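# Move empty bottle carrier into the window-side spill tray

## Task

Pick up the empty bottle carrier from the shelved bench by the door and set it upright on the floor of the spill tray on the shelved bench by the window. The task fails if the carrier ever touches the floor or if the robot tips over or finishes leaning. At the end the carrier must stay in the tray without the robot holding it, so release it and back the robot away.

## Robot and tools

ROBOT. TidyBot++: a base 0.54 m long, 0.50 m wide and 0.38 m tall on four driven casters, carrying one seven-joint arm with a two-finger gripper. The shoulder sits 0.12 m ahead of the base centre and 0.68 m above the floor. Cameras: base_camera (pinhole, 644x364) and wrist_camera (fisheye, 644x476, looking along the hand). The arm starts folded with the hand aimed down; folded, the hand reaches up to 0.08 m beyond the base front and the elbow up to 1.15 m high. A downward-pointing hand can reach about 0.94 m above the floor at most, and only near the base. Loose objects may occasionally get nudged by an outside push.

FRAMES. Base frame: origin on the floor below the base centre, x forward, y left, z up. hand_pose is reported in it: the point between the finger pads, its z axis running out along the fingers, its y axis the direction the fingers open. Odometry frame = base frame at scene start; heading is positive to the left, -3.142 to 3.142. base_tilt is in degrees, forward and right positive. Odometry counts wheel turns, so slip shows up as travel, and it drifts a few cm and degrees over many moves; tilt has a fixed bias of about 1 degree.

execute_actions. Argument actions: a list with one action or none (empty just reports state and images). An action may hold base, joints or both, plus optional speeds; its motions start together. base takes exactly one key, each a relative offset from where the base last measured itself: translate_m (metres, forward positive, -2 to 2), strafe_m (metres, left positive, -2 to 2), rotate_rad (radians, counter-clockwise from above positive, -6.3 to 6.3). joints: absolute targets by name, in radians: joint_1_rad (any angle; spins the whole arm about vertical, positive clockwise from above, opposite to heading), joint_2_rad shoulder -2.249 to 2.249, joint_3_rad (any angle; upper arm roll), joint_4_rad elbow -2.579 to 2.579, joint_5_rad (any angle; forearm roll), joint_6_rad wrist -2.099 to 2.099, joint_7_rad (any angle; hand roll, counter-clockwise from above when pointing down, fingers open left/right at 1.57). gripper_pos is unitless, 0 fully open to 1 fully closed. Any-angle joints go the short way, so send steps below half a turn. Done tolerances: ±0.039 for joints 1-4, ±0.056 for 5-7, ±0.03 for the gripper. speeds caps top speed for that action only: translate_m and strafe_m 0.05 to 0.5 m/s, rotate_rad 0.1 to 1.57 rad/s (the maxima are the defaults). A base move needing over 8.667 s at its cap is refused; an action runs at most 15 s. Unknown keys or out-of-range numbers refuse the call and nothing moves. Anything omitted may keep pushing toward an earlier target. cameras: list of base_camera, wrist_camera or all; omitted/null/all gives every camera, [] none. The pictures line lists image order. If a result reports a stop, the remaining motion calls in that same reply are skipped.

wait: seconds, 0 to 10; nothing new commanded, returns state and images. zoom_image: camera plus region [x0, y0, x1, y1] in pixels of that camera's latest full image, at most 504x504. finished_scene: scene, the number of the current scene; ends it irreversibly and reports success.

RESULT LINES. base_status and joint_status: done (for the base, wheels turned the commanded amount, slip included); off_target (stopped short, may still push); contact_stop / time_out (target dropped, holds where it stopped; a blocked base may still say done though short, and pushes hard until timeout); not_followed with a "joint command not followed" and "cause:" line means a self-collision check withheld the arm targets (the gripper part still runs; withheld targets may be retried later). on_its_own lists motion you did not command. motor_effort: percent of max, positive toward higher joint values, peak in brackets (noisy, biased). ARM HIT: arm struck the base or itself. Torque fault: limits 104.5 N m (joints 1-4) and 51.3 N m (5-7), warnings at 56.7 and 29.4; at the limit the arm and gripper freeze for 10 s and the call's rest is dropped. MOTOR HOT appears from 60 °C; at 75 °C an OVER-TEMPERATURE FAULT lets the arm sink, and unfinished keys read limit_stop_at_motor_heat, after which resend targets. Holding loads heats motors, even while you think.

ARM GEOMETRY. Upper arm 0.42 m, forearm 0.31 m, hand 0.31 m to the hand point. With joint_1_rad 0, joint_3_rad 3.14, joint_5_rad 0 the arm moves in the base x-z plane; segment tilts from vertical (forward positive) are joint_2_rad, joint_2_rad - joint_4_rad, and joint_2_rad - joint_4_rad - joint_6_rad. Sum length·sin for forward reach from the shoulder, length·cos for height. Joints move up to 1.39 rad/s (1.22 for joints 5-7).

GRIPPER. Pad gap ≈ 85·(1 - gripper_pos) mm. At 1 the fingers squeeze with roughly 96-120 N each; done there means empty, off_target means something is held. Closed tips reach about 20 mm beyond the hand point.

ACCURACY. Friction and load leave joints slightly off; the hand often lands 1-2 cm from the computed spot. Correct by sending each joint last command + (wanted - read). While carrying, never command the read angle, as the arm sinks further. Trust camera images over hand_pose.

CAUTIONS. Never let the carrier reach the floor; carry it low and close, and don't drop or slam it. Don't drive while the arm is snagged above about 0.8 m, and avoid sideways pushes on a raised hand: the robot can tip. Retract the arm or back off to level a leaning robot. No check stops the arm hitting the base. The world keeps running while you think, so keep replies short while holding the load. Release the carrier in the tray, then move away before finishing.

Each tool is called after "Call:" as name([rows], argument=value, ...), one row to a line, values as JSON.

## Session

Call:
execute_actions(actions=[])

Scene clock: 0.00 s.
base_odometry: x=+0.000 y=+0.000 heading=+0.000 (m, m, rad; odometry frame)
base_tilt: forward=-0.2 right=+0.0 (deg)
base_status: not commanded
joint_positions: joint_1_rad=-0.031 joint_2_rad=-0.313 joint_3_rad=+3.157 joint_4_rad=-2.515 joint_5_rad=-0.039 joint_6_rad=-0.840 joint_7_rad=+1.587 gripper_pos=+0.000
joint_status: not commanded
motor_effort: joint_1_rad=-1 joint_2_rad=-2 joint_3_rad=-1 joint_4_rad=+14 joint_5_rad=+0 joint_6_rad=-1 joint_7_rad=+0 (%)
hand_pose: x=+0.2740 y=+0.0133 z=+0.5870 quat_wxyz=(-0.017, +0.999, +0.004, +0.049) (m; base frame)
pictures: base_camera, wrist_camera
Images, in order (width x height): base_camera 644x364, wrist_camera 644x476.

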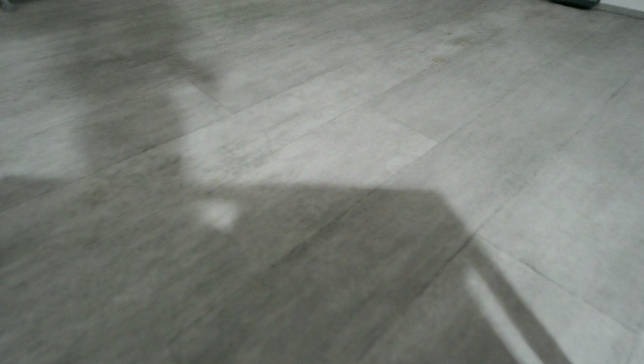

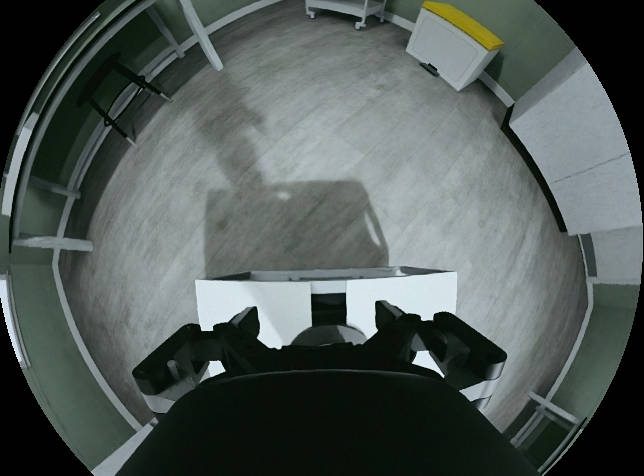

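Call:
execute_actions([
  {"base":{"rotate_rad":-2.27},"joints":{"joint_1_rad":-2.6,"joint_2_rad":-0.3,"joint_4_rad":-1.9,"joint_6_rad":-0.2}},
])

Call:
execute_actions([
  {"joints":{"joint_1_rad":0}},
])

Scene clock: 9.23 s.
base_odometry: x=+0.000 y=+0.000 heading=-2.269 (m, m, rad; odometry frame)
base_tilt: forward=-0.2 right=-0.1 (deg)
base_status: done
joint_positions: joint_1_rad=-2.580 joint_2_rad=-0.313 joint_3_rad=+3.157 joint_4_rad=-1.916 joint_5_rad=-0.039 joint_6_rad=-0.225 joint_7_rad=+1.587 gripper_pos=+0.000
joint_status: all done
motor_effort: joint_1_rad=-1(1) joint_2_rad=-11(12) joint_3_rad=-1(0) joint_4_rad=+23(24) joint_5_rad=+0(1) joint_6_rad=+6(7) joint_7_rad=+0(1) (%)
hand_pose: x=-0.2898 y=+0.2627 z=+0.9930 quat_wxyz=(-0.589, +0.232, +0.757, +0.162) (m; base frame)
pictures: base_camera, wrist_camera
Images, in order (width x height): base_camera 644x364, wrist_camera 644x476.

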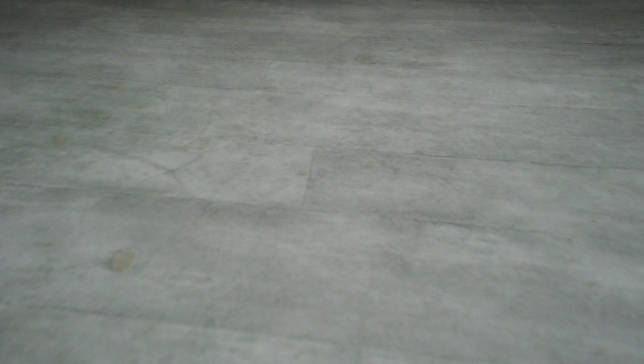

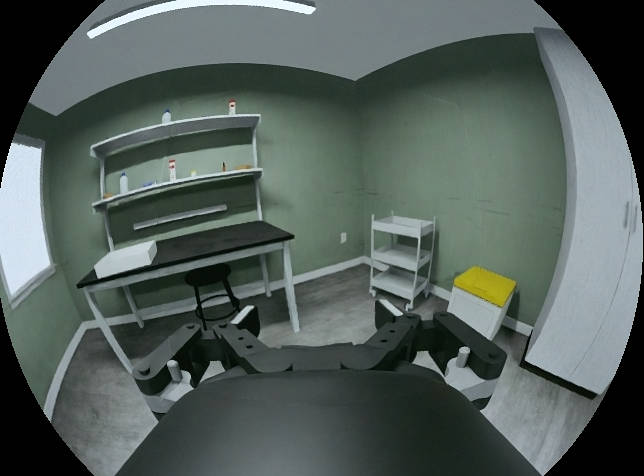

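Scene clock: 12.77 s.
base_odometry: x=+0.000 y=+0.000 heading=-2.269 (m, m, rad; odometry frame)
base_tilt: forward=-0.2 right=-0.1 (deg)
base_status: not commanded
joint_positions: joint_1_rad=-0.020 joint_2_rad=-0.313 joint_3_rad=+3.157 joint_4_rad=-1.916 joint_5_rad=-0.039 joint_6_rad=-0.225 joint_7_rad=+1.587 gripper_pos=+0.000
joint_status: all done
motor_effort: joint_1_rad=-1(1) joint_2_rad=-11(11) joint_3_rad=-1(0) joint_4_rad=+23(23) joint_5_rad=+0(0) joint_6_rad=+7(7) joint_7_rad=+0(0) (%)
hand_pose: x=+0.6049 y=+0.0052 z=+0.9930 quat_wxyz=(-0.013, +0.792, -0.005, +0.611) (m; base frame)
pictures: base_camera, wrist_camera
Images, in order (width x height): base_camera 644x364, wrist_camera 644x476.

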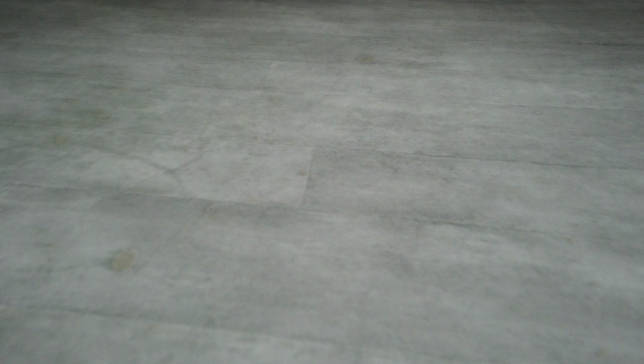

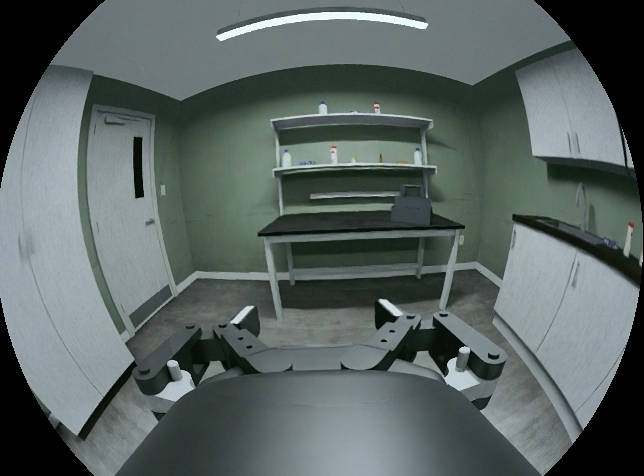

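Call:
execute_actions([
  {"base":{"rotate_rad":-0.06},"joints":{"joint_2_rad":0.13,"joint_4_rad":-1.5,"joint_6_rad":0.03,"gripper_pos":0.25}},
], cameras=[])

Call:
execute_actions([
  {"base":{"strafe_m":-0.6}},
], cameras=[])

Call:
execute_actions([
  {"base":{"translate_m":0.75}},
])

Scene clock: 20.30 s.
base_odometry: x=+0.000 y=+0.000 heading=-2.327 (m, m, rad; odometry frame)
base_tilt: forward=-0.2 right=+0.0 (deg)
base_status: done
joint_positions: joint_1_rad=-0.012 joint_2_rad=+0.120 joint_3_rad=+3.157 joint_4_rad=-1.517 joint_5_rad=-0.039 joint_6_rad=+0.004 joint_7_rad=+1.587 gripper_pos=+0.250
joint_status: all done
motor_effort: joint_1_rad=+0(1) joint_2_rad=-27(28) joint_3_rad=-1(2) joint_4_rad=+24(24) joint_5_rad=+0(0) joint_6_rad=+7(7) joint_7_rad=+0(0) (%)
hand_pose: x=+0.7941 y=-0.0001 z=+1.0589 quat_wxyz=(-0.006, +0.729, -0.009, +0.685) (m; base frame)
pictures: none
No camera images: the call's "cameras" was empty. Leave "cameras" out to get every camera's image.

Scene clock: 22.87 s.
base_odometry: x=-0.435 y=+0.413 heading=-2.328 (m, m, rad; odometry frame)
base_tilt: forward=-0.2 right=-0.1 (deg)
base_status: done
joint_positions: joint_1_rad=-0.011 joint_2_rad=+0.120 joint_3_rad=+3.157 joint_4_rad=-1.517 joint_5_rad=-0.039 joint_6_rad=+0.005 joint_7_rad=+1.587 gripper_pos=+0.250
joint_status: not commanded
motor_effort: joint_1_rad=-1(3) joint_2_rad=-27(29) joint_3_rad=-1(1) joint_4_rad=+23(24) joint_5_rad=+0(0) joint_6_rad=+7(7) joint_7_rad=+0(0) (%)
hand_pose: x=+0.7941 y=-0.0008 z=+1.0594 quat_wxyz=(-0.005, +0.729, -0.009, +0.685) (m; base frame)
pictures: none
No camera images: the call's "cameras" was empty. Leave "cameras" out to get every camera's image.

Scene clock: 25.73 s.
base_odometry: x=-0.951 y=-0.131 heading=-2.329 (m, m, rad; odometry frame)
base_tilt: forward=-0.2 right=-0.1 (deg)
base_status: done
joint_positions: joint_1_rad=-0.011 joint_2_rad=+0.122 joint_3_rad=+3.157 joint_4_rad=-1.513 joint_5_rad=-0.039 joint_6_rad=+0.008 joint_7_rad=+1.587 gripper_pos=+0.250
joint_status: not commanded
motor_effort: joint_1_rad=+0(3) joint_2_rad=-28(31) joint_3_rad=-1(3) joint_4_rad=+24(25) joint_5_rad=+0(0) joint_6_rad=+7(8) joint_7_rad=+0(0) (%)
hand_pose: x=+0.7951 y=-0.0009 z=+1.0615 quat_wxyz=(-0.005, +0.727, -0.009, +0.687) (m; base frame)
pictures: base_camera, wrist_camera
Images, in order (width x height): base_camera 644x364, wrist_camera 644x476.

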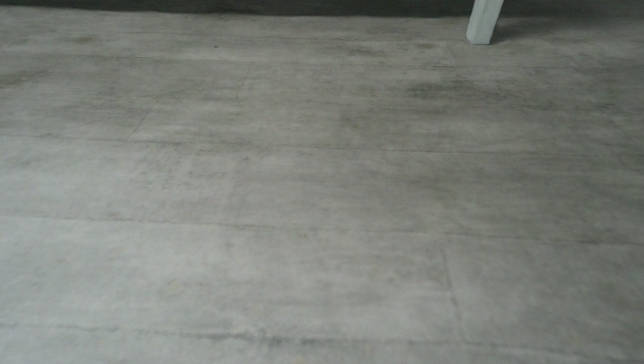

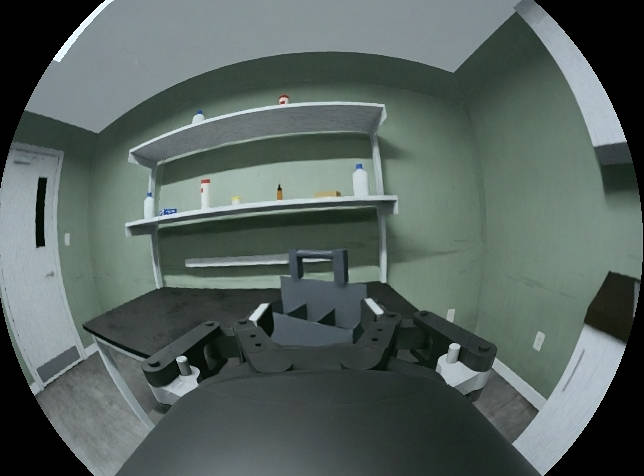

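Call:
execute_actions([
  {"base":{"translate_m":0.27},"joints":{"joint_7_rad":0.0,"joint_2_rad":0.15}},
])

Scene clock: 33.33 s.
base_odometry: x=-1.137 y=-0.327 heading=-2.330 (m, m, rad; odometry frame)
base_tilt: forward=-0.2 right=-0.1 (deg)
base_status: done
joint_positions: joint_1_rad=-0.011 joint_2_rad=+0.139 joint_3_rad=+3.157 joint_4_rad=-1.511 joint_5_rad=-0.039 joint_6_rad=+0.008 joint_7_rad=+0.018 gripper_pos=+0.250
joint_status: all done
motor_effort: joint_1_rad=+0(2) joint_2_rad=-28(32) joint_3_rad=-1(0) joint_4_rad=+24(24) joint_5_rad=+0(0) joint_6_rad=+8(8) joint_7_rad=+0(1) (%)
hand_pose: x=+0.8013 y=-0.0008 z=+1.0516 quat_wxyz=(-0.485, +0.511, -0.523, +0.479) (m; base frame)
pictures: base_camera, wrist_camera
Images, in order (width x height): base_camera 644x364, wrist_camera 644x476.

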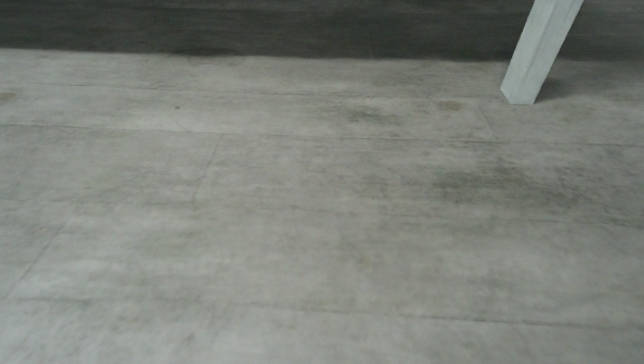

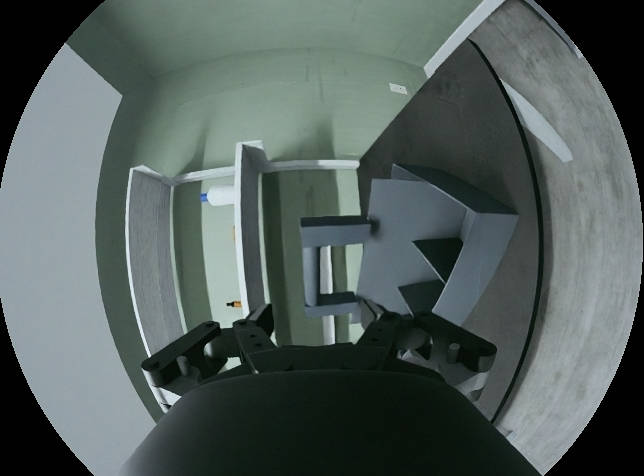

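Call:
execute_actions([
  {"base":{"rotate_rad":-0.45}},
], cameras=[])

Call:
execute_actions([
  {"base":{"strafe_m":0.41}},
])

Scene clock: 44.07 s.
base_odometry: x=-1.138 y=-0.327 heading=-2.778 (m, m, rad; odometry frame)
base_tilt: forward=-0.2 right=-0.1 (deg)
base_status: done
joint_positions: joint_1_rad=+0.005 joint_2_rad=+0.139 joint_3_rad=+3.160 joint_4_rad=-1.511 joint_5_rad=-0.039 joint_6_rad=+0.009 joint_7_rad=+0.018 gripper_pos=+0.250
joint_status: not commanded
motor_effort: joint_1_rad=-1(4) joint_2_rad=-28(29) joint_3_rad=-2(3) joint_4_rad=+23(24) joint_5_rad=+0(1) joint_6_rad=+7(8) joint_7_rad=+0(0) (%)
hand_pose: x=+0.8012 y=-0.0138 z=+1.0518 quat_wxyz=(-0.481, +0.506, -0.528, +0.483) (m; base frame)
pictures: none
No camera images: the call's "cameras" was empty. Leave "cameras" out to get every camera's image.

Scene clock: 46.27 s.
base_odometry: x=-0.993 y=-0.711 heading=-2.779 (m, m, rad; odometry frame)
base_tilt: forward=-0.2 right=-0.1 (deg)
base_status: done
joint_positions: joint_1_rad=+0.002 joint_2_rad=+0.139 joint_3_rad=+3.160 joint_4_rad=-1.511 joint_5_rad=-0.039 joint_6_rad=+0.009 joint_7_rad=+0.018 gripper_pos=+0.250
joint_status: not commanded
motor_effort: joint_1_rad=-1(4) joint_2_rad=-28(30) joint_3_rad=-1(4) joint_4_rad=+24(24) joint_5_rad=+0(0) joint_6_rad=+7(8) joint_7_rad=+0(0) (%)
hand_pose: x=+0.8013 y=-0.0114 z=+1.0518 quat_wxyz=(-0.482, +0.507, -0.527, +0.483) (m; base frame)
pictures: base_camera, wrist_camera
Images, in order (width x height): base_camera 644x364, wrist_camera 644x476.

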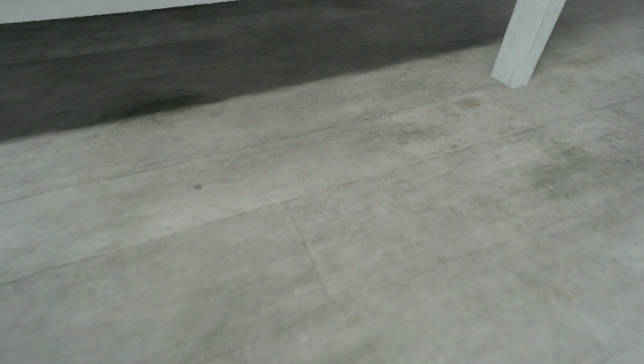

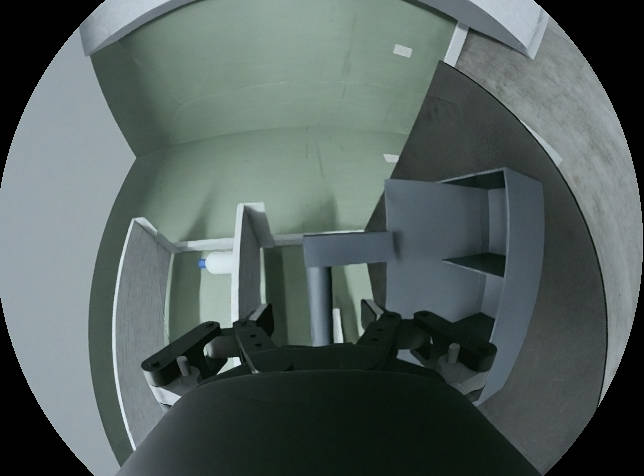

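Call:
execute_actions([
  {"base":{"strafe_m":0.02}},
], cameras=[])

Call:
execute_actions([
  {"base":{"translate_m":0.105}},
], cameras=["wrist_camera"])

Scene clock: 52.23 s.
base_odometry: x=-0.986 y=-0.730 heading=-2.781 (m, m, rad; odometry frame)
base_tilt: forward=-0.2 right=-0.1 (deg)
base_status: done
joint_positions: joint_1_rad=-0.002 joint_2_rad=+0.139 joint_3_rad=+3.160 joint_4_rad=-1.511 joint_5_rad=-0.039 joint_6_rad=+0.009 joint_7_rad=+0.018 gripper_pos=+0.250
joint_status: not commanded
motor_effort: joint_1_rad=+0(4) joint_2_rad=-28(30) joint_3_rad=-1(4) joint_4_rad=+24(26) joint_5_rad=+1(0) joint_6_rad=+7(8) joint_7_rad=+0(0) (%)
hand_pose: x=+0.8013 y=-0.0087 z=+1.0518 quat_wxyz=(-0.483, +0.508, -0.526, +0.482) (m; base frame)
pictures: none
No camera images: the call's "cameras" was empty. Leave "cameras" out to get every camera's image.

Scene clock: 53.53 s.
base_odometry: x=-1.084 y=-0.767 heading=-2.780 (m, m, rad; odometry frame)
base_tilt: forward=-0.2 right=-0.1 (deg)
base_status: done
joint_positions: joint_1_rad=-0.002 joint_2_rad=+0.147 joint_3_rad=+3.160 joint_4_rad=-1.510 joint_5_rad=-0.039 joint_6_rad=+0.009 joint_7_rad=+0.018 gripper_pos=+0.250
joint_status: not commanded
motor_effort: joint_1_rad=+0(2) joint_2_rad=-28(32) joint_3_rad=-2(3) joint_4_rad=+23(25) joint_5_rad=+0(0) joint_6_rad=+7(8) joint_7_rad=+0(0) (%)
hand_pose: x=+0.8042 y=-0.0087 z=+1.0472 quat_wxyz=(-0.481, +0.510, -0.528, +0.480) (m; base frame)
pictures: wrist_camera
Images, in order (width x height): wrist_camera 644x476.

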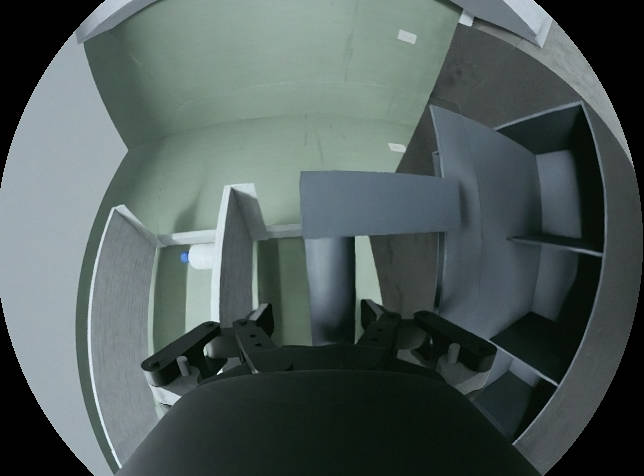

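Call:
execute_actions([
  {"base":{"translate_m":-0.02},"joints":{"gripper_pos":0.55,"joint_2_rad":0.17}},
], cameras=["wrist_camera"])

Call:
execute_actions([
  {"joints":{"gripper_pos":1}},
], cameras=["wrist_camera"])

Scene clock: 58.80 s.
base_odometry: x=-1.065 y=-0.760 heading=-2.780 (m, m, rad; odometry frame)
base_tilt: forward=-0.2 right=-0.1 (deg)
base_status: done
joint_positions: joint_1_rad=-0.002 joint_2_rad=+0.159 joint_3_rad=+3.160 joint_4_rad=-1.510 joint_5_rad=-0.039 joint_6_rad=+0.010 joint_7_rad=+0.018 gripper_pos=+0.550
joint_status: all done
motor_effort: joint_1_rad=-1(2) joint_2_rad=-29(30) joint_3_rad=-2(1) joint_4_rad=+23(26) joint_5_rad=+0(0) joint_6_rad=+7(8) joint_7_rad=+0(1) (%)
hand_pose: x=+0.8087 y=-0.0087 z=+1.0391 quat_wxyz=(-0.478, +0.512, -0.530, +0.477) (m; base frame)
pictures: wrist_camera
Images, in order (width x height): wrist_camera 644x476.

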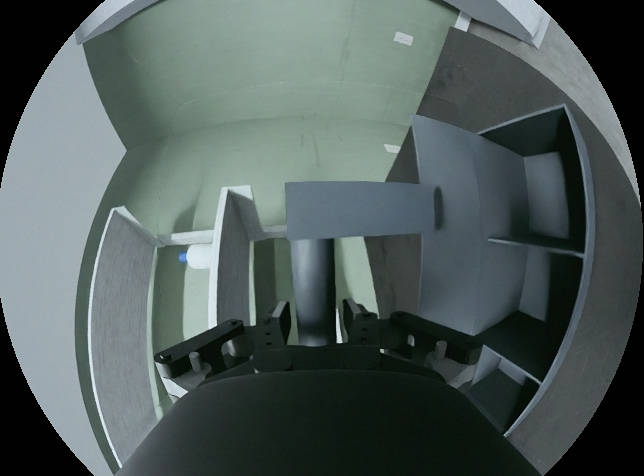

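Scene clock: 59.60 s.
base_odometry: x=-1.065 y=-0.760 heading=-2.780 (m, m, rad; odometry frame)
base_tilt: forward=-0.2 right=-0.1 (deg)
base_status: not commanded
joint_positions: joint_1_rad=-0.002 joint_2_rad=+0.159 joint_3_rad=+3.160 joint_4_rad=-1.509 joint_5_rad=-0.039 joint_6_rad=+0.010 joint_7_rad=+0.018 gripper_pos=+0.747
joint_status: gripper_pos off_target (ended at +0.747, target +1.000)
motor_effort: joint_1_rad=-1(0) joint_2_rad=-29(29) joint_3_rad=-1(2) joint_4_rad=+24(24) joint_5_rad=+0(1) joint_6_rad=+7(7) joint_7_rad=+0(0) (%)
hand_pose: x=+0.8087 y=-0.0087 z=+1.0394 quat_wxyz=(-0.478, +0.512, -0.530, +0.477) (m; base frame)
pictures: wrist_camera
Images, in order (width x height): wrist_camera 644x476.

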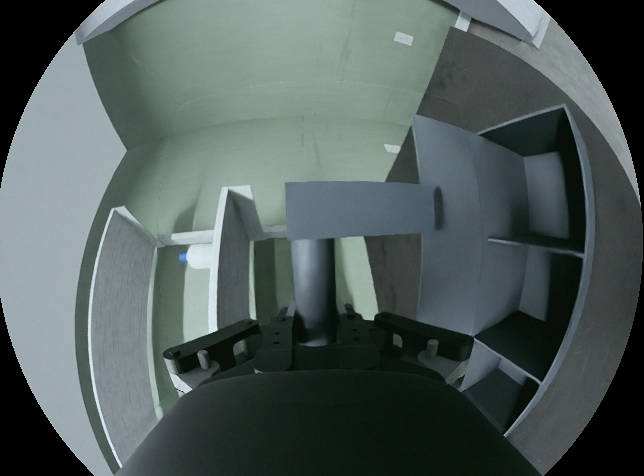

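Call:
execute_actions([
  {"joints":{"joint_2_rad":0.06,"joint_4_rad":-1.3,"joint_6_rad":-0.22}},
], cameras=[])

Call:
execute_actions([
  {"base":{"translate_m":-0.8},"speeds":{"translate_m":0.4},"joints":{"joint_2_rad":0.0,"joint_4_rad":-1.15,"joint_6_rad":-0.43}},
], cameras=["wrist_camera"])

Call:
execute_actions([
  {"base":{"rotate_rad":-2.73},"speeds":{"rotate_rad":0.8}},
], cameras=["wrist_camera"])

Call:
execute_actions([
  {"base":{"strafe_m":0.6},"speeds":{"strafe_m":0.4}},
])

Scene clock: 76.87 s.
base_odometry: x=-1.065 y=-0.760 heading=-2.780 (m, m, rad; odometry frame)
base_tilt: forward=-0.2 right=-0.1 (deg)
base_status: not commanded
joint_positions: joint_1_rad=-0.002 joint_2_rad=+0.088 joint_3_rad=+3.160 joint_4_rad=-1.328 joint_5_rad=-0.039 joint_6_rad=-0.214 joint_7_rad=+0.018 gripper_pos=+0.747
joint_status: all done
motor_effort: joint_1_rad=-1(0) joint_2_rad=-30(37) joint_3_rad=-1(1) joint_4_rad=+27(29) joint_5_rad=+0(0) joint_6_rad=+10(11) joint_7_rad=+0(0) (%)
hand_pose: x=+0.7774 y=-0.0059 z=+1.1312 quat_wxyz=(-0.488, +0.508, -0.521, +0.482) (m; base frame)
pictures: none
No camera images: the call's "cameras" was empty. Leave "cameras" out to get every camera's image.

Scene clock: 80.13 s.
base_odometry: x=-0.316 y=-0.477 heading=-2.780 (m, m, rad; odometry frame)
base_tilt: forward=-0.2 right=+0.0 (deg)
base_status: done
joint_positions: joint_1_rad=-0.002 joint_2_rad=+0.028 joint_3_rad=+3.160 joint_4_rad=-1.178 joint_5_rad=-0.039 joint_6_rad=-0.427 joint_7_rad=+0.018 gripper_pos=+0.747
joint_status: all done
motor_effort: joint_1_rad=+0(5) joint_2_rad=-26(35) joint_3_rad=-2(5) joint_4_rad=+27(29) joint_5_rad=+0(1) joint_6_rad=+11(10) joint_7_rad=+0(1) (%)
hand_pose: x=+0.7354 y=-0.0034 z=+1.1952 quat_wxyz=(-0.488, +0.511, -0.520, +0.480) (m; base frame)
pictures: wrist_camera
Images, in order (width x height): wrist_camera 644x476.

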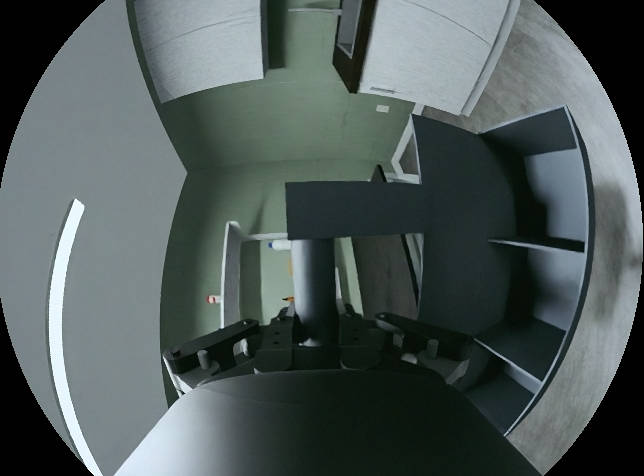

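Scene clock: 84.43 s.
base_odometry: x=-0.317 y=-0.477 heading=+0.774 (m, m, rad; odometry frame)
base_tilt: forward=-0.2 right=-0.1 (deg)
base_status: done
joint_positions: joint_1_rad=+0.000 joint_2_rad=+0.028 joint_3_rad=+3.158 joint_4_rad=-1.178 joint_5_rad=-0.039 joint_6_rad=-0.428 joint_7_rad=+0.018 gripper_pos=+0.747
joint_status: not commanded
motor_effort: joint_1_rad=+0(5) joint_2_rad=-27(29) joint_3_rad=-2(4) joint_4_rad=+27(27) joint_5_rad=+0(2) joint_6_rad=+10(11) joint_7_rad=+0(1) (%)
hand_pose: x=+0.7354 y=-0.0038 z=+1.1951 quat_wxyz=(-0.488, +0.511, -0.520, +0.480) (m; base frame)
pictures: wrist_camera
Images, in order (width x height): wrist_camera 644x476.

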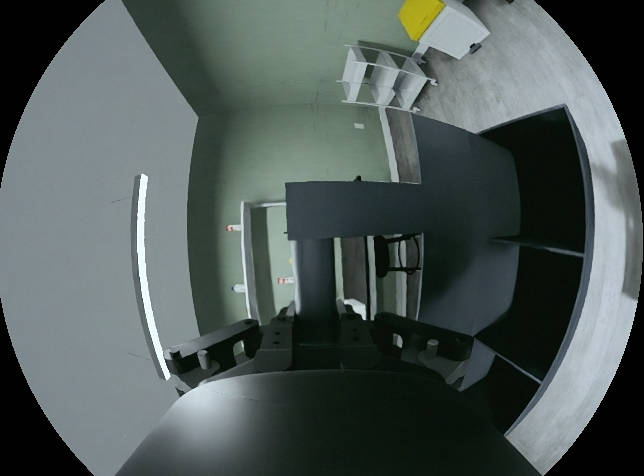

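Scene clock: 87.10 s.
base_odometry: x=-0.735 y=-0.048 heading=+0.773 (m, m, rad; odometry frame)
base_tilt: forward=-0.2 right=-0.1 (deg)
base_status: done
joint_positions: joint_1_rad=+0.000 joint_2_rad=+0.028 joint_3_rad=+3.158 joint_4_rad=-1.178 joint_5_rad=-0.039 joint_6_rad=-0.428 joint_7_rad=+0.018 gripper_pos=+0.747
joint_status: not commanded
motor_effort: joint_1_rad=+0(2) joint_2_rad=-27(29) joint_3_rad=-1(2) joint_4_rad=+27(27) joint_5_rad=-1(1) joint_6_rad=+10(11) joint_7_rad=+0(1) (%)
hand_pose: x=+0.7354 y=-0.0039 z=+1.1950 quat_wxyz=(-0.488, +0.511, -0.520, +0.480) (m; base frame)
pictures: base_camera, wrist_camera
Images, in order (width x height): base_camera 644x364, wrist_camera 644x476.

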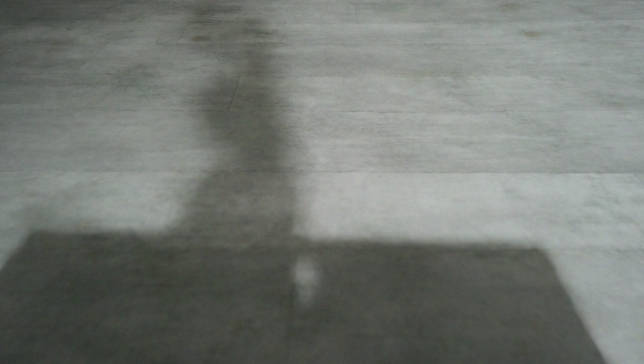

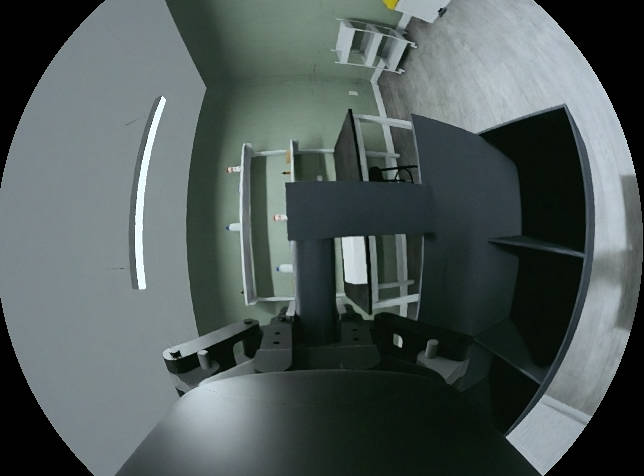

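Call:
execute_actions([
  {"base":{"translate_m":1.0},"speeds":{"translate_m":0.45}},
])

Call:
execute_actions([
  {"base":{"strafe_m":0.07},"joints":{"joint_1_rad":-0.72}},
], cameras=["wrist_camera"])

Scene clock: 96.20 s.
base_odometry: x=-0.020 y=+0.652 heading=+0.774 (m, m, rad; odometry frame)
base_tilt: forward=-0.2 right=-0.1 (deg)
base_status: done
joint_positions: joint_1_rad=+0.000 joint_2_rad=+0.026 joint_3_rad=+3.158 joint_4_rad=-1.178 joint_5_rad=-0.039 joint_6_rad=-0.429 joint_7_rad=+0.018 gripper_pos=+0.747
joint_status: not commanded
motor_effort: joint_1_rad=-1(3) joint_2_rad=-28(31) joint_3_rad=-2(3) joint_4_rad=+26(27) joint_5_rad=+0(0) joint_6_rad=+10(11) joint_7_rad=+0(0) (%)
hand_pose: x=+0.7342 y=-0.0039 z=+1.1961 quat_wxyz=(-0.488, +0.510, -0.520, +0.480) (m; base frame)
pictures: base_camera, wrist_camera
Images, in order (width x height): base_camera 644x364, wrist_camera 644x476.

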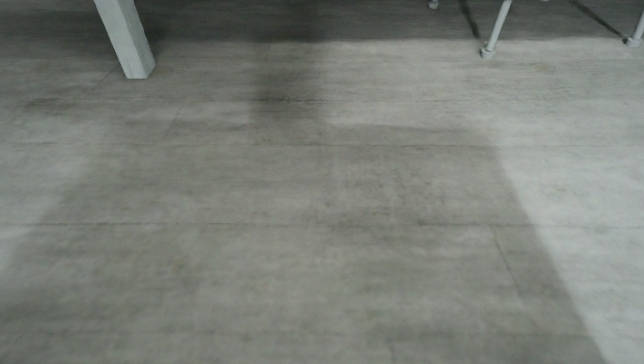

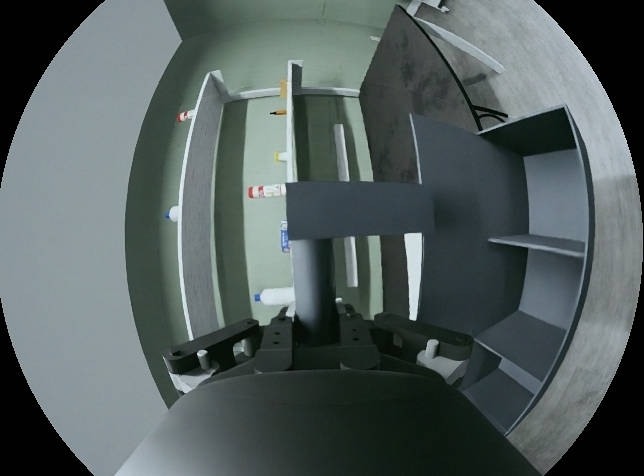

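Scene clock: 98.17 s.
base_odometry: x=-0.069 y=+0.702 heading=+0.773 (m, m, rad; odometry frame)
base_tilt: forward=-0.2 right=-0.1 (deg)
base_status: done
joint_positions: joint_1_rad=-0.703 joint_2_rad=+0.026 joint_3_rad=+3.158 joint_4_rad=-1.178 joint_5_rad=-0.039 joint_6_rad=-0.430 joint_7_rad=+0.018 gripper_pos=+0.747
joint_status: all done
motor_effort: joint_1_rad=+0(5) joint_2_rad=-27(29) joint_3_rad=-1(5) joint_4_rad=+26(27) joint_5_rad=+0(1) joint_6_rad=+11(11) joint_7_rad=+1(0) (%)
hand_pose: x=+0.5906 y=+0.3951 z=+1.1960 quat_wxyz=(-0.624, +0.658, -0.312, +0.282) (m; base frame)
pictures: wrist_camera
Images, in order (width x height): wrist_camera 644x476.

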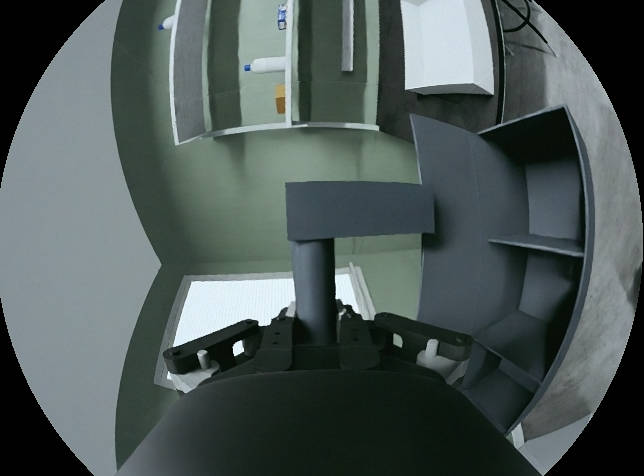

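Call:
execute_actions([
  {"base":{"strafe_m":-0.03},"joints":{"joint_1_rad":0.015}},
], cameras=[])

Call:
execute_actions([
  {"base":{"translate_m":0.27},"speeds":{"translate_m":0.25}},
], cameras=["wrist_camera"])

Call:
execute_actions([
  {"joints":{"joint_2_rad":0.08,"joint_4_rad":-1.36,"joint_6_rad":-0.13}},
], cameras=["wrist_camera"])

Scene clock: 116.00 s.
base_odometry: x=-0.048 y=+0.680 heading=+0.774 (m, m, rad; odometry frame)
base_tilt: forward=-0.2 right=-0.1 (deg)
base_status: done
joint_positions: joint_1_rad=-0.002 joint_2_rad=+0.023 joint_3_rad=+3.158 joint_4_rad=-1.178 joint_5_rad=-0.039 joint_6_rad=-0.430 joint_7_rad=+0.018 gripper_pos=+0.747
joint_status: all done
motor_effort: joint_1_rad=-1(2) joint_2_rad=-26(34) joint_3_rad=-1(2) joint_4_rad=+26(29) joint_5_rad=+0(2) joint_6_rad=+11(11) joint_7_rad=+0(0) (%)
hand_pose: x=+0.7327 y=-0.0025 z=+1.1977 quat_wxyz=(-0.490, +0.510, -0.519, +0.480) (m; base frame)
pictures: none
No camera images: the call's "cameras" was empty. Leave "cameras" out to get every camera's image.

Scene clock: 117.97 s.
base_odometry: x=+0.145 y=+0.869 heading=+0.774 (m, m, rad; odometry frame)
base_tilt: forward=-0.2 right=-0.1 (deg)
base_status: done
joint_positions: joint_1_rad=-0.002 joint_2_rad=+0.022 joint_3_rad=+3.158 joint_4_rad=-1.177 joint_5_rad=-0.039 joint_6_rad=-0.430 joint_7_rad=+0.018 gripper_pos=+0.747
joint_status: not commanded
motor_effort: joint_1_rad=+0(0) joint_2_rad=-27(32) joint_3_rad=-1(1) joint_4_rad=+27(27) joint_5_rad=+0(0) joint_6_rad=+11(10) joint_7_rad=+0(0) (%)
hand_pose: x=+0.7322 y=-0.0025 z=+1.1982 quat_wxyz=(-0.490, +0.510, -0.519, +0.480) (m; base frame)
pictures: wrist_camera
Images, in order (width x height): wrist_camera 644x476.

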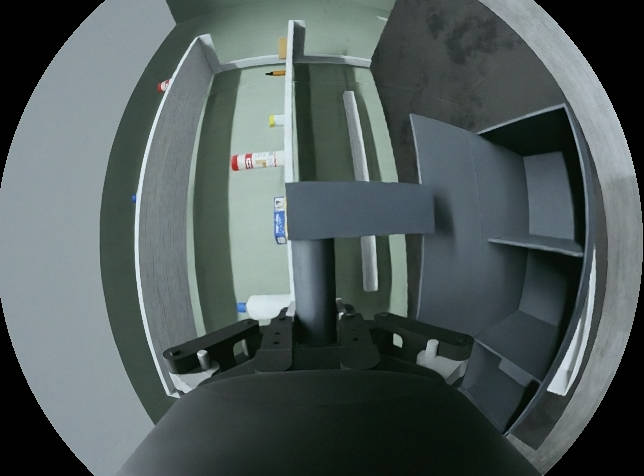

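Scene clock: 119.23 s.
base_odometry: x=+0.145 y=+0.869 heading=+0.774 (m, m, rad; odometry frame)
base_tilt: forward=-0.2 right=+0.0 (deg)
base_status: not commanded
joint_positions: joint_1_rad=-0.002 joint_2_rad=+0.096 joint_3_rad=+3.158 joint_4_rad=-1.376 joint_5_rad=-0.039 joint_6_rad=-0.176 joint_7_rad=+0.018 gripper_pos=+0.747
joint_status: all done
motor_effort: joint_1_rad=-1(1) joint_2_rad=-32(34) joint_3_rad=-1(1) joint_4_rad=+27(28) joint_5_rad=+0(0) joint_6_rad=+11(12) joint_7_rad=+0(0) (%)
hand_pose: x=+0.7828 y=-0.0056 z=+1.1078 quat_wxyz=(-0.483, +0.512, -0.526, +0.478) (m; base frame)
pictures: wrist_camera
Images, in order (width x height): wrist_camera 644x476.

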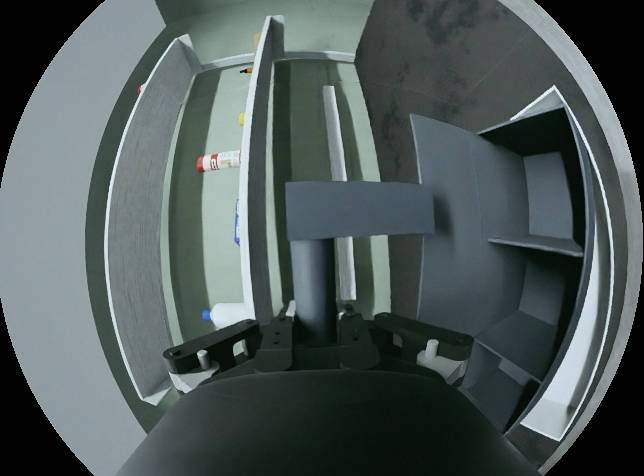

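Call:
execute_actions([
  {"base":{"strafe_m":-0.095},"joints":{"joint_1_rad":-0.12}},
], cameras=[])

Call:
execute_actions([
  {"base":{"translate_m":0.045},"speeds":{"translate_m":0.1}},
], cameras=["wrist_camera"])

Scene clock: 128.47 s.
base_odometry: x=+0.211 y=+0.801 heading=+0.775 (m, m, rad; odometry frame)
base_tilt: forward=-0.2 right=-0.1 (deg)
base_status: done
joint_positions: joint_1_rad=-0.102 joint_2_rad=+0.096 joint_3_rad=+3.158 joint_4_rad=-1.376 joint_5_rad=-0.039 joint_6_rad=-0.173 joint_7_rad=+0.018 gripper_pos=+0.747
joint_status: all done
motor_effort: joint_1_rad=+0(4) joint_2_rad=-31(31) joint_3_rad=-1(3) joint_4_rad=+27(28) joint_5_rad=+0(1) joint_6_rad=+10(10) joint_7_rad=+0(0) (%)
hand_pose: x=+0.7801 y=+0.0606 z=+1.1085 quat_wxyz=(-0.507, +0.537, -0.499, +0.454) (m; base frame)
pictures: none
No camera images: the call's "cameras" was empty. Leave "cameras" out to get every camera's image.

Scene clock: 129.50 s.
base_odometry: x=+0.244 y=+0.833 heading=+0.774 (m, m, rad; odometry frame)
base_tilt: forward=-0.2 right=-0.1 (deg)
base_status: done
joint_positions: joint_1_rad=-0.106 joint_2_rad=+0.097 joint_3_rad=+3.158 joint_4_rad=-1.376 joint_5_rad=-0.039 joint_6_rad=-0.172 joint_7_rad=+0.018 gripper_pos=+0.747
joint_status: not commanded
motor_effort: joint_1_rad=+1(1) joint_2_rad=-30(35) joint_3_rad=+0(0) joint_4_rad=+27(29) joint_5_rad=+1(2) joint_6_rad=+10(12) joint_7_rad=+1(1) (%)
hand_pose: x=+0.7800 y=+0.0633 z=+1.1086 quat_wxyz=(-0.508, +0.537, -0.498, +0.453) (m; base frame)
pictures: wrist_camera
Images, in order (width x height): wrist_camera 644x476.

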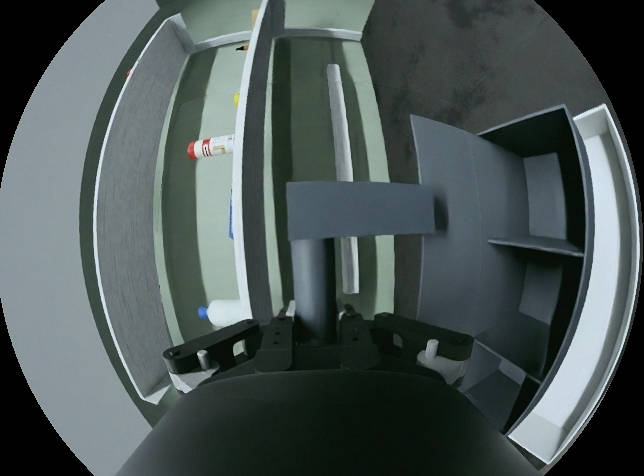

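Call:
execute_actions([
  {"joints":{"joint_2_rad":0.11,"joint_4_rad":-1.45,"joint_6_rad":-0.04}},
], cameras=["wrist_camera"])

Scene clock: 134.40 s.
base_odometry: x=+0.244 y=+0.833 heading=+0.774 (m, m, rad; odometry frame)
base_tilt: forward=-0.2 right=-0.1 (deg)
base_status: not commanded
joint_positions: joint_1_rad=-0.107 joint_2_rad=+0.113 joint_3_rad=+3.158 joint_4_rad=-1.459 joint_5_rad=-0.039 joint_6_rad=-0.085 joint_7_rad=+0.018 gripper_pos=+0.747
joint_status: all done
motor_effort: joint_1_rad=+1(2) joint_2_rad=-31(33) joint_3_rad=+0(0) joint_4_rad=+28(28) joint_5_rad=+1(1) joint_6_rad=+11(11) joint_7_rad=+1(2) (%)
hand_pose: x=+0.7883 y=+0.0635 z=+1.0723 quat_wxyz=(-0.504, +0.540, -0.502, +0.450) (m; base frame)
pictures: wrist_camera
Images, in order (width x height): wrist_camera 644x476.

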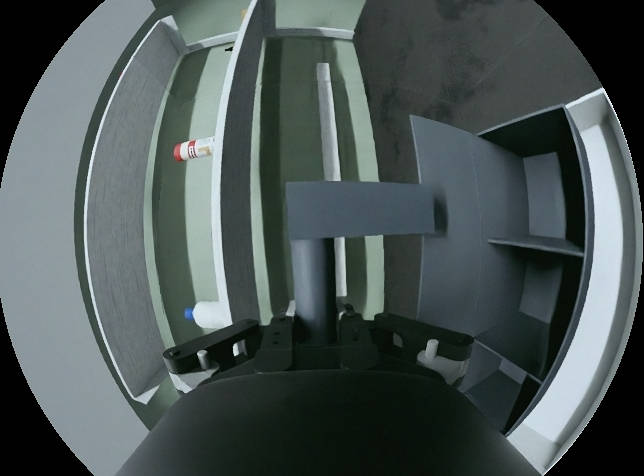

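Call:
execute_actions([
  {"joints":{"joint_2_rad":0.14,"joint_4_rad":-1.51,"joint_6_rad":0.04}},
], cameras=["wrist_camera"])

Scene clock: 139.47 s.
base_odometry: x=+0.244 y=+0.833 heading=+0.774 (m, m, rad; odometry frame)
base_tilt: forward=-0.1 right=-0.1 (deg)
base_status: not commanded
joint_positions: joint_1_rad=-0.107 joint_2_rad=+0.138 joint_3_rad=+3.158 joint_4_rad=-1.520 joint_5_rad=-0.039 joint_6_rad=-0.004 joint_7_rad=+0.018 gripper_pos=+0.747
joint_status: all done
motor_effort: joint_1_rad=+0(1) joint_2_rad=-32(33) joint_3_rad=-1(0) joint_4_rad=+28(29) joint_5_rad=+0(1) joint_6_rad=+11(12) joint_7_rad=+0(1) (%)
hand_pose: x=+0.7972 y=+0.0635 z=+1.0433 quat_wxyz=(-0.502, +0.540, -0.503, +0.450) (m; base frame)
pictures: wrist_camera
Images, in order (width x height): wrist_camera 644x476.

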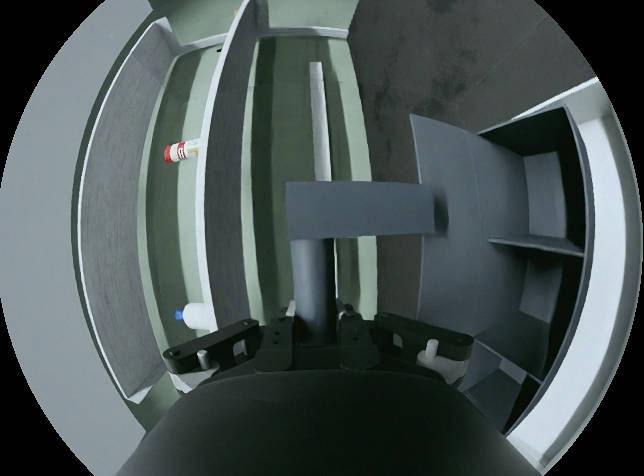

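Call:
execute_actions([
  {"joints":{"joint_2_rad":0.155,"joint_6_rad":0.055}},
], cameras=[])

Call:
execute_actions([
  {"joints":{"gripper_pos":0.3}},
], cameras=["wrist_camera"])

Call:
execute_actions([
  {"base":{"translate_m":-0.1},"speeds":{"translate_m":0.12}},
], cameras=["wrist_camera"])

Scene clock: 144.40 s.
base_odometry: x=+0.244 y=+0.833 heading=+0.774 (m, m, rad; odometry frame)
base_tilt: forward=-0.2 right=-0.1 (deg)
base_status: not commanded
joint_positions: joint_1_rad=-0.107 joint_2_rad=+0.145 joint_3_rad=+3.158 joint_4_rad=-1.520 joint_5_rad=-0.039 joint_6_rad=+0.011 joint_7_rad=+0.018 gripper_pos=+0.747
joint_status: all done
motor_effort: joint_1_rad=-1(1) joint_2_rad=-31(32) joint_3_rad=-2(2) joint_4_rad=+27(27) joint_5_rad=+0(0) joint_6_rad=+10(11) joint_7_rad=+0(0) (%)
hand_pose: x=+0.8003 y=+0.0637 z=+1.0427 quat_wxyz=(-0.504, +0.539, -0.502, +0.452) (m; base frame)
pictures: none
No camera images: the call's "cameras" was empty. Leave "cameras" out to get every camera's image.

Scene clock: 145.33 s.
base_odometry: x=+0.244 y=+0.833 heading=+0.774 (m, m, rad; odometry frame)
base_tilt: forward=-0.2 right=-0.1 (deg)
base_status: not commanded
joint_positions: joint_1_rad=-0.107 joint_2_rad=+0.145 joint_3_rad=+3.158 joint_4_rad=-1.514 joint_5_rad=-0.039 joint_6_rad=+0.031 joint_7_rad=+0.018 gripper_pos=+0.300
joint_status: all done
motor_effort: joint_1_rad=+0(1) joint_2_rad=-28(31) joint_3_rad=-1(2) joint_4_rad=+23(28) joint_5_rad=+1(0) joint_6_rad=+8(10) joint_7_rad=+0(0) (%)
hand_pose: x=+0.8011 y=+0.0635 z=+1.0520 quat_wxyz=(-0.511, +0.532, -0.496, +0.459) (m; base frame)
pictures: wrist_camera
Images, in order (width x height): wrist_camera 644x476.

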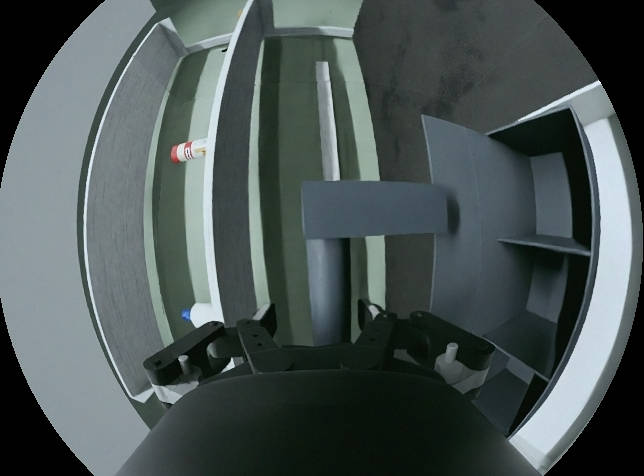

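Scene clock: 146.77 s.
base_odometry: x=+0.173 y=+0.763 heading=+0.774 (m, m, rad; odometry frame)
base_tilt: forward=-0.2 right=-0.1 (deg)
base_status: done
joint_positions: joint_1_rad=-0.107 joint_2_rad=+0.148 joint_3_rad=+3.158 joint_4_rad=-1.514 joint_5_rad=-0.039 joint_6_rad=+0.032 joint_7_rad=+0.018 gripper_pos=+0.300
joint_status: not commanded
motor_effort: joint_1_rad=-1(4) joint_2_rad=-27(31) joint_3_rad=-1(4) joint_4_rad=+23(25) joint_5_rad=+0(0) joint_6_rad=+7(7) joint_7_rad=+0(0) (%)
hand_pose: x=+0.8020 y=+0.0636 z=+1.0507 quat_wxyz=(-0.510, +0.532, -0.496, +0.458) (m; base frame)
pictures: wrist_camera
Images, in order (width x height): wrist_camera 644x476.

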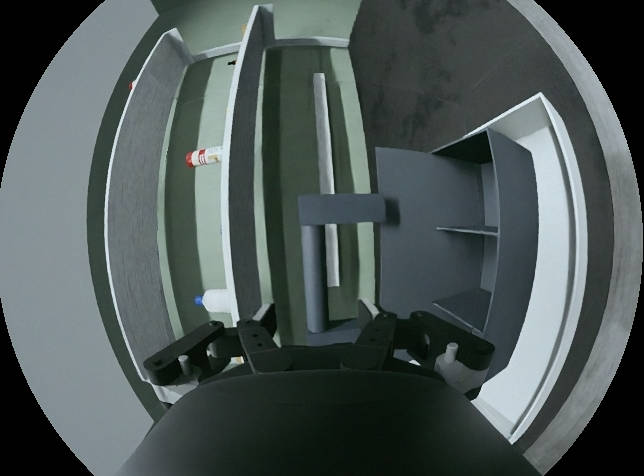

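Call:
execute_actions([
  {"base":{"translate_m":-0.4},"joints":{"joint_7_rad":1.57,"joint_2_rad":-0.1,"joint_4_rad":-1.6,"joint_6_rad":-0.2}},
], cameras=["wrist_camera"])

Scene clock: 155.60 s.
base_odometry: x=-0.113 y=+0.483 heading=+0.775 (m, m, rad; odometry frame)
base_tilt: forward=-0.2 right=-0.1 (deg)
base_status: done
joint_positions: joint_1_rad=-0.107 joint_2_rad=-0.099 joint_3_rad=+3.158 joint_4_rad=-1.583 joint_5_rad=-0.039 joint_6_rad=-0.176 joint_7_rad=+1.551 gripper_pos=+0.300
joint_status: all done
motor_effort: joint_1_rad=+0(3) joint_2_rad=-19(32) joint_3_rad=-1(4) joint_4_rad=+24(26) joint_5_rad=+0(0) joint_6_rad=+7(8) joint_7_rad=+0(0) (%)
hand_pose: x=+0.6983 y=+0.0551 z=+1.0999 quat_wxyz=(-0.053, +0.738, +0.013, +0.673) (m; base frame)
pictures: wrist_camera
Images, in order (width x height): wrist_camera 644x476.

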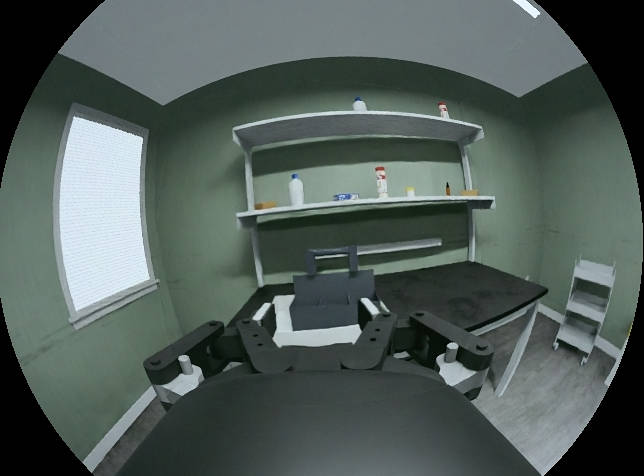

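Call:
finished_scene(scene=2)

The scene is finished: the task was done.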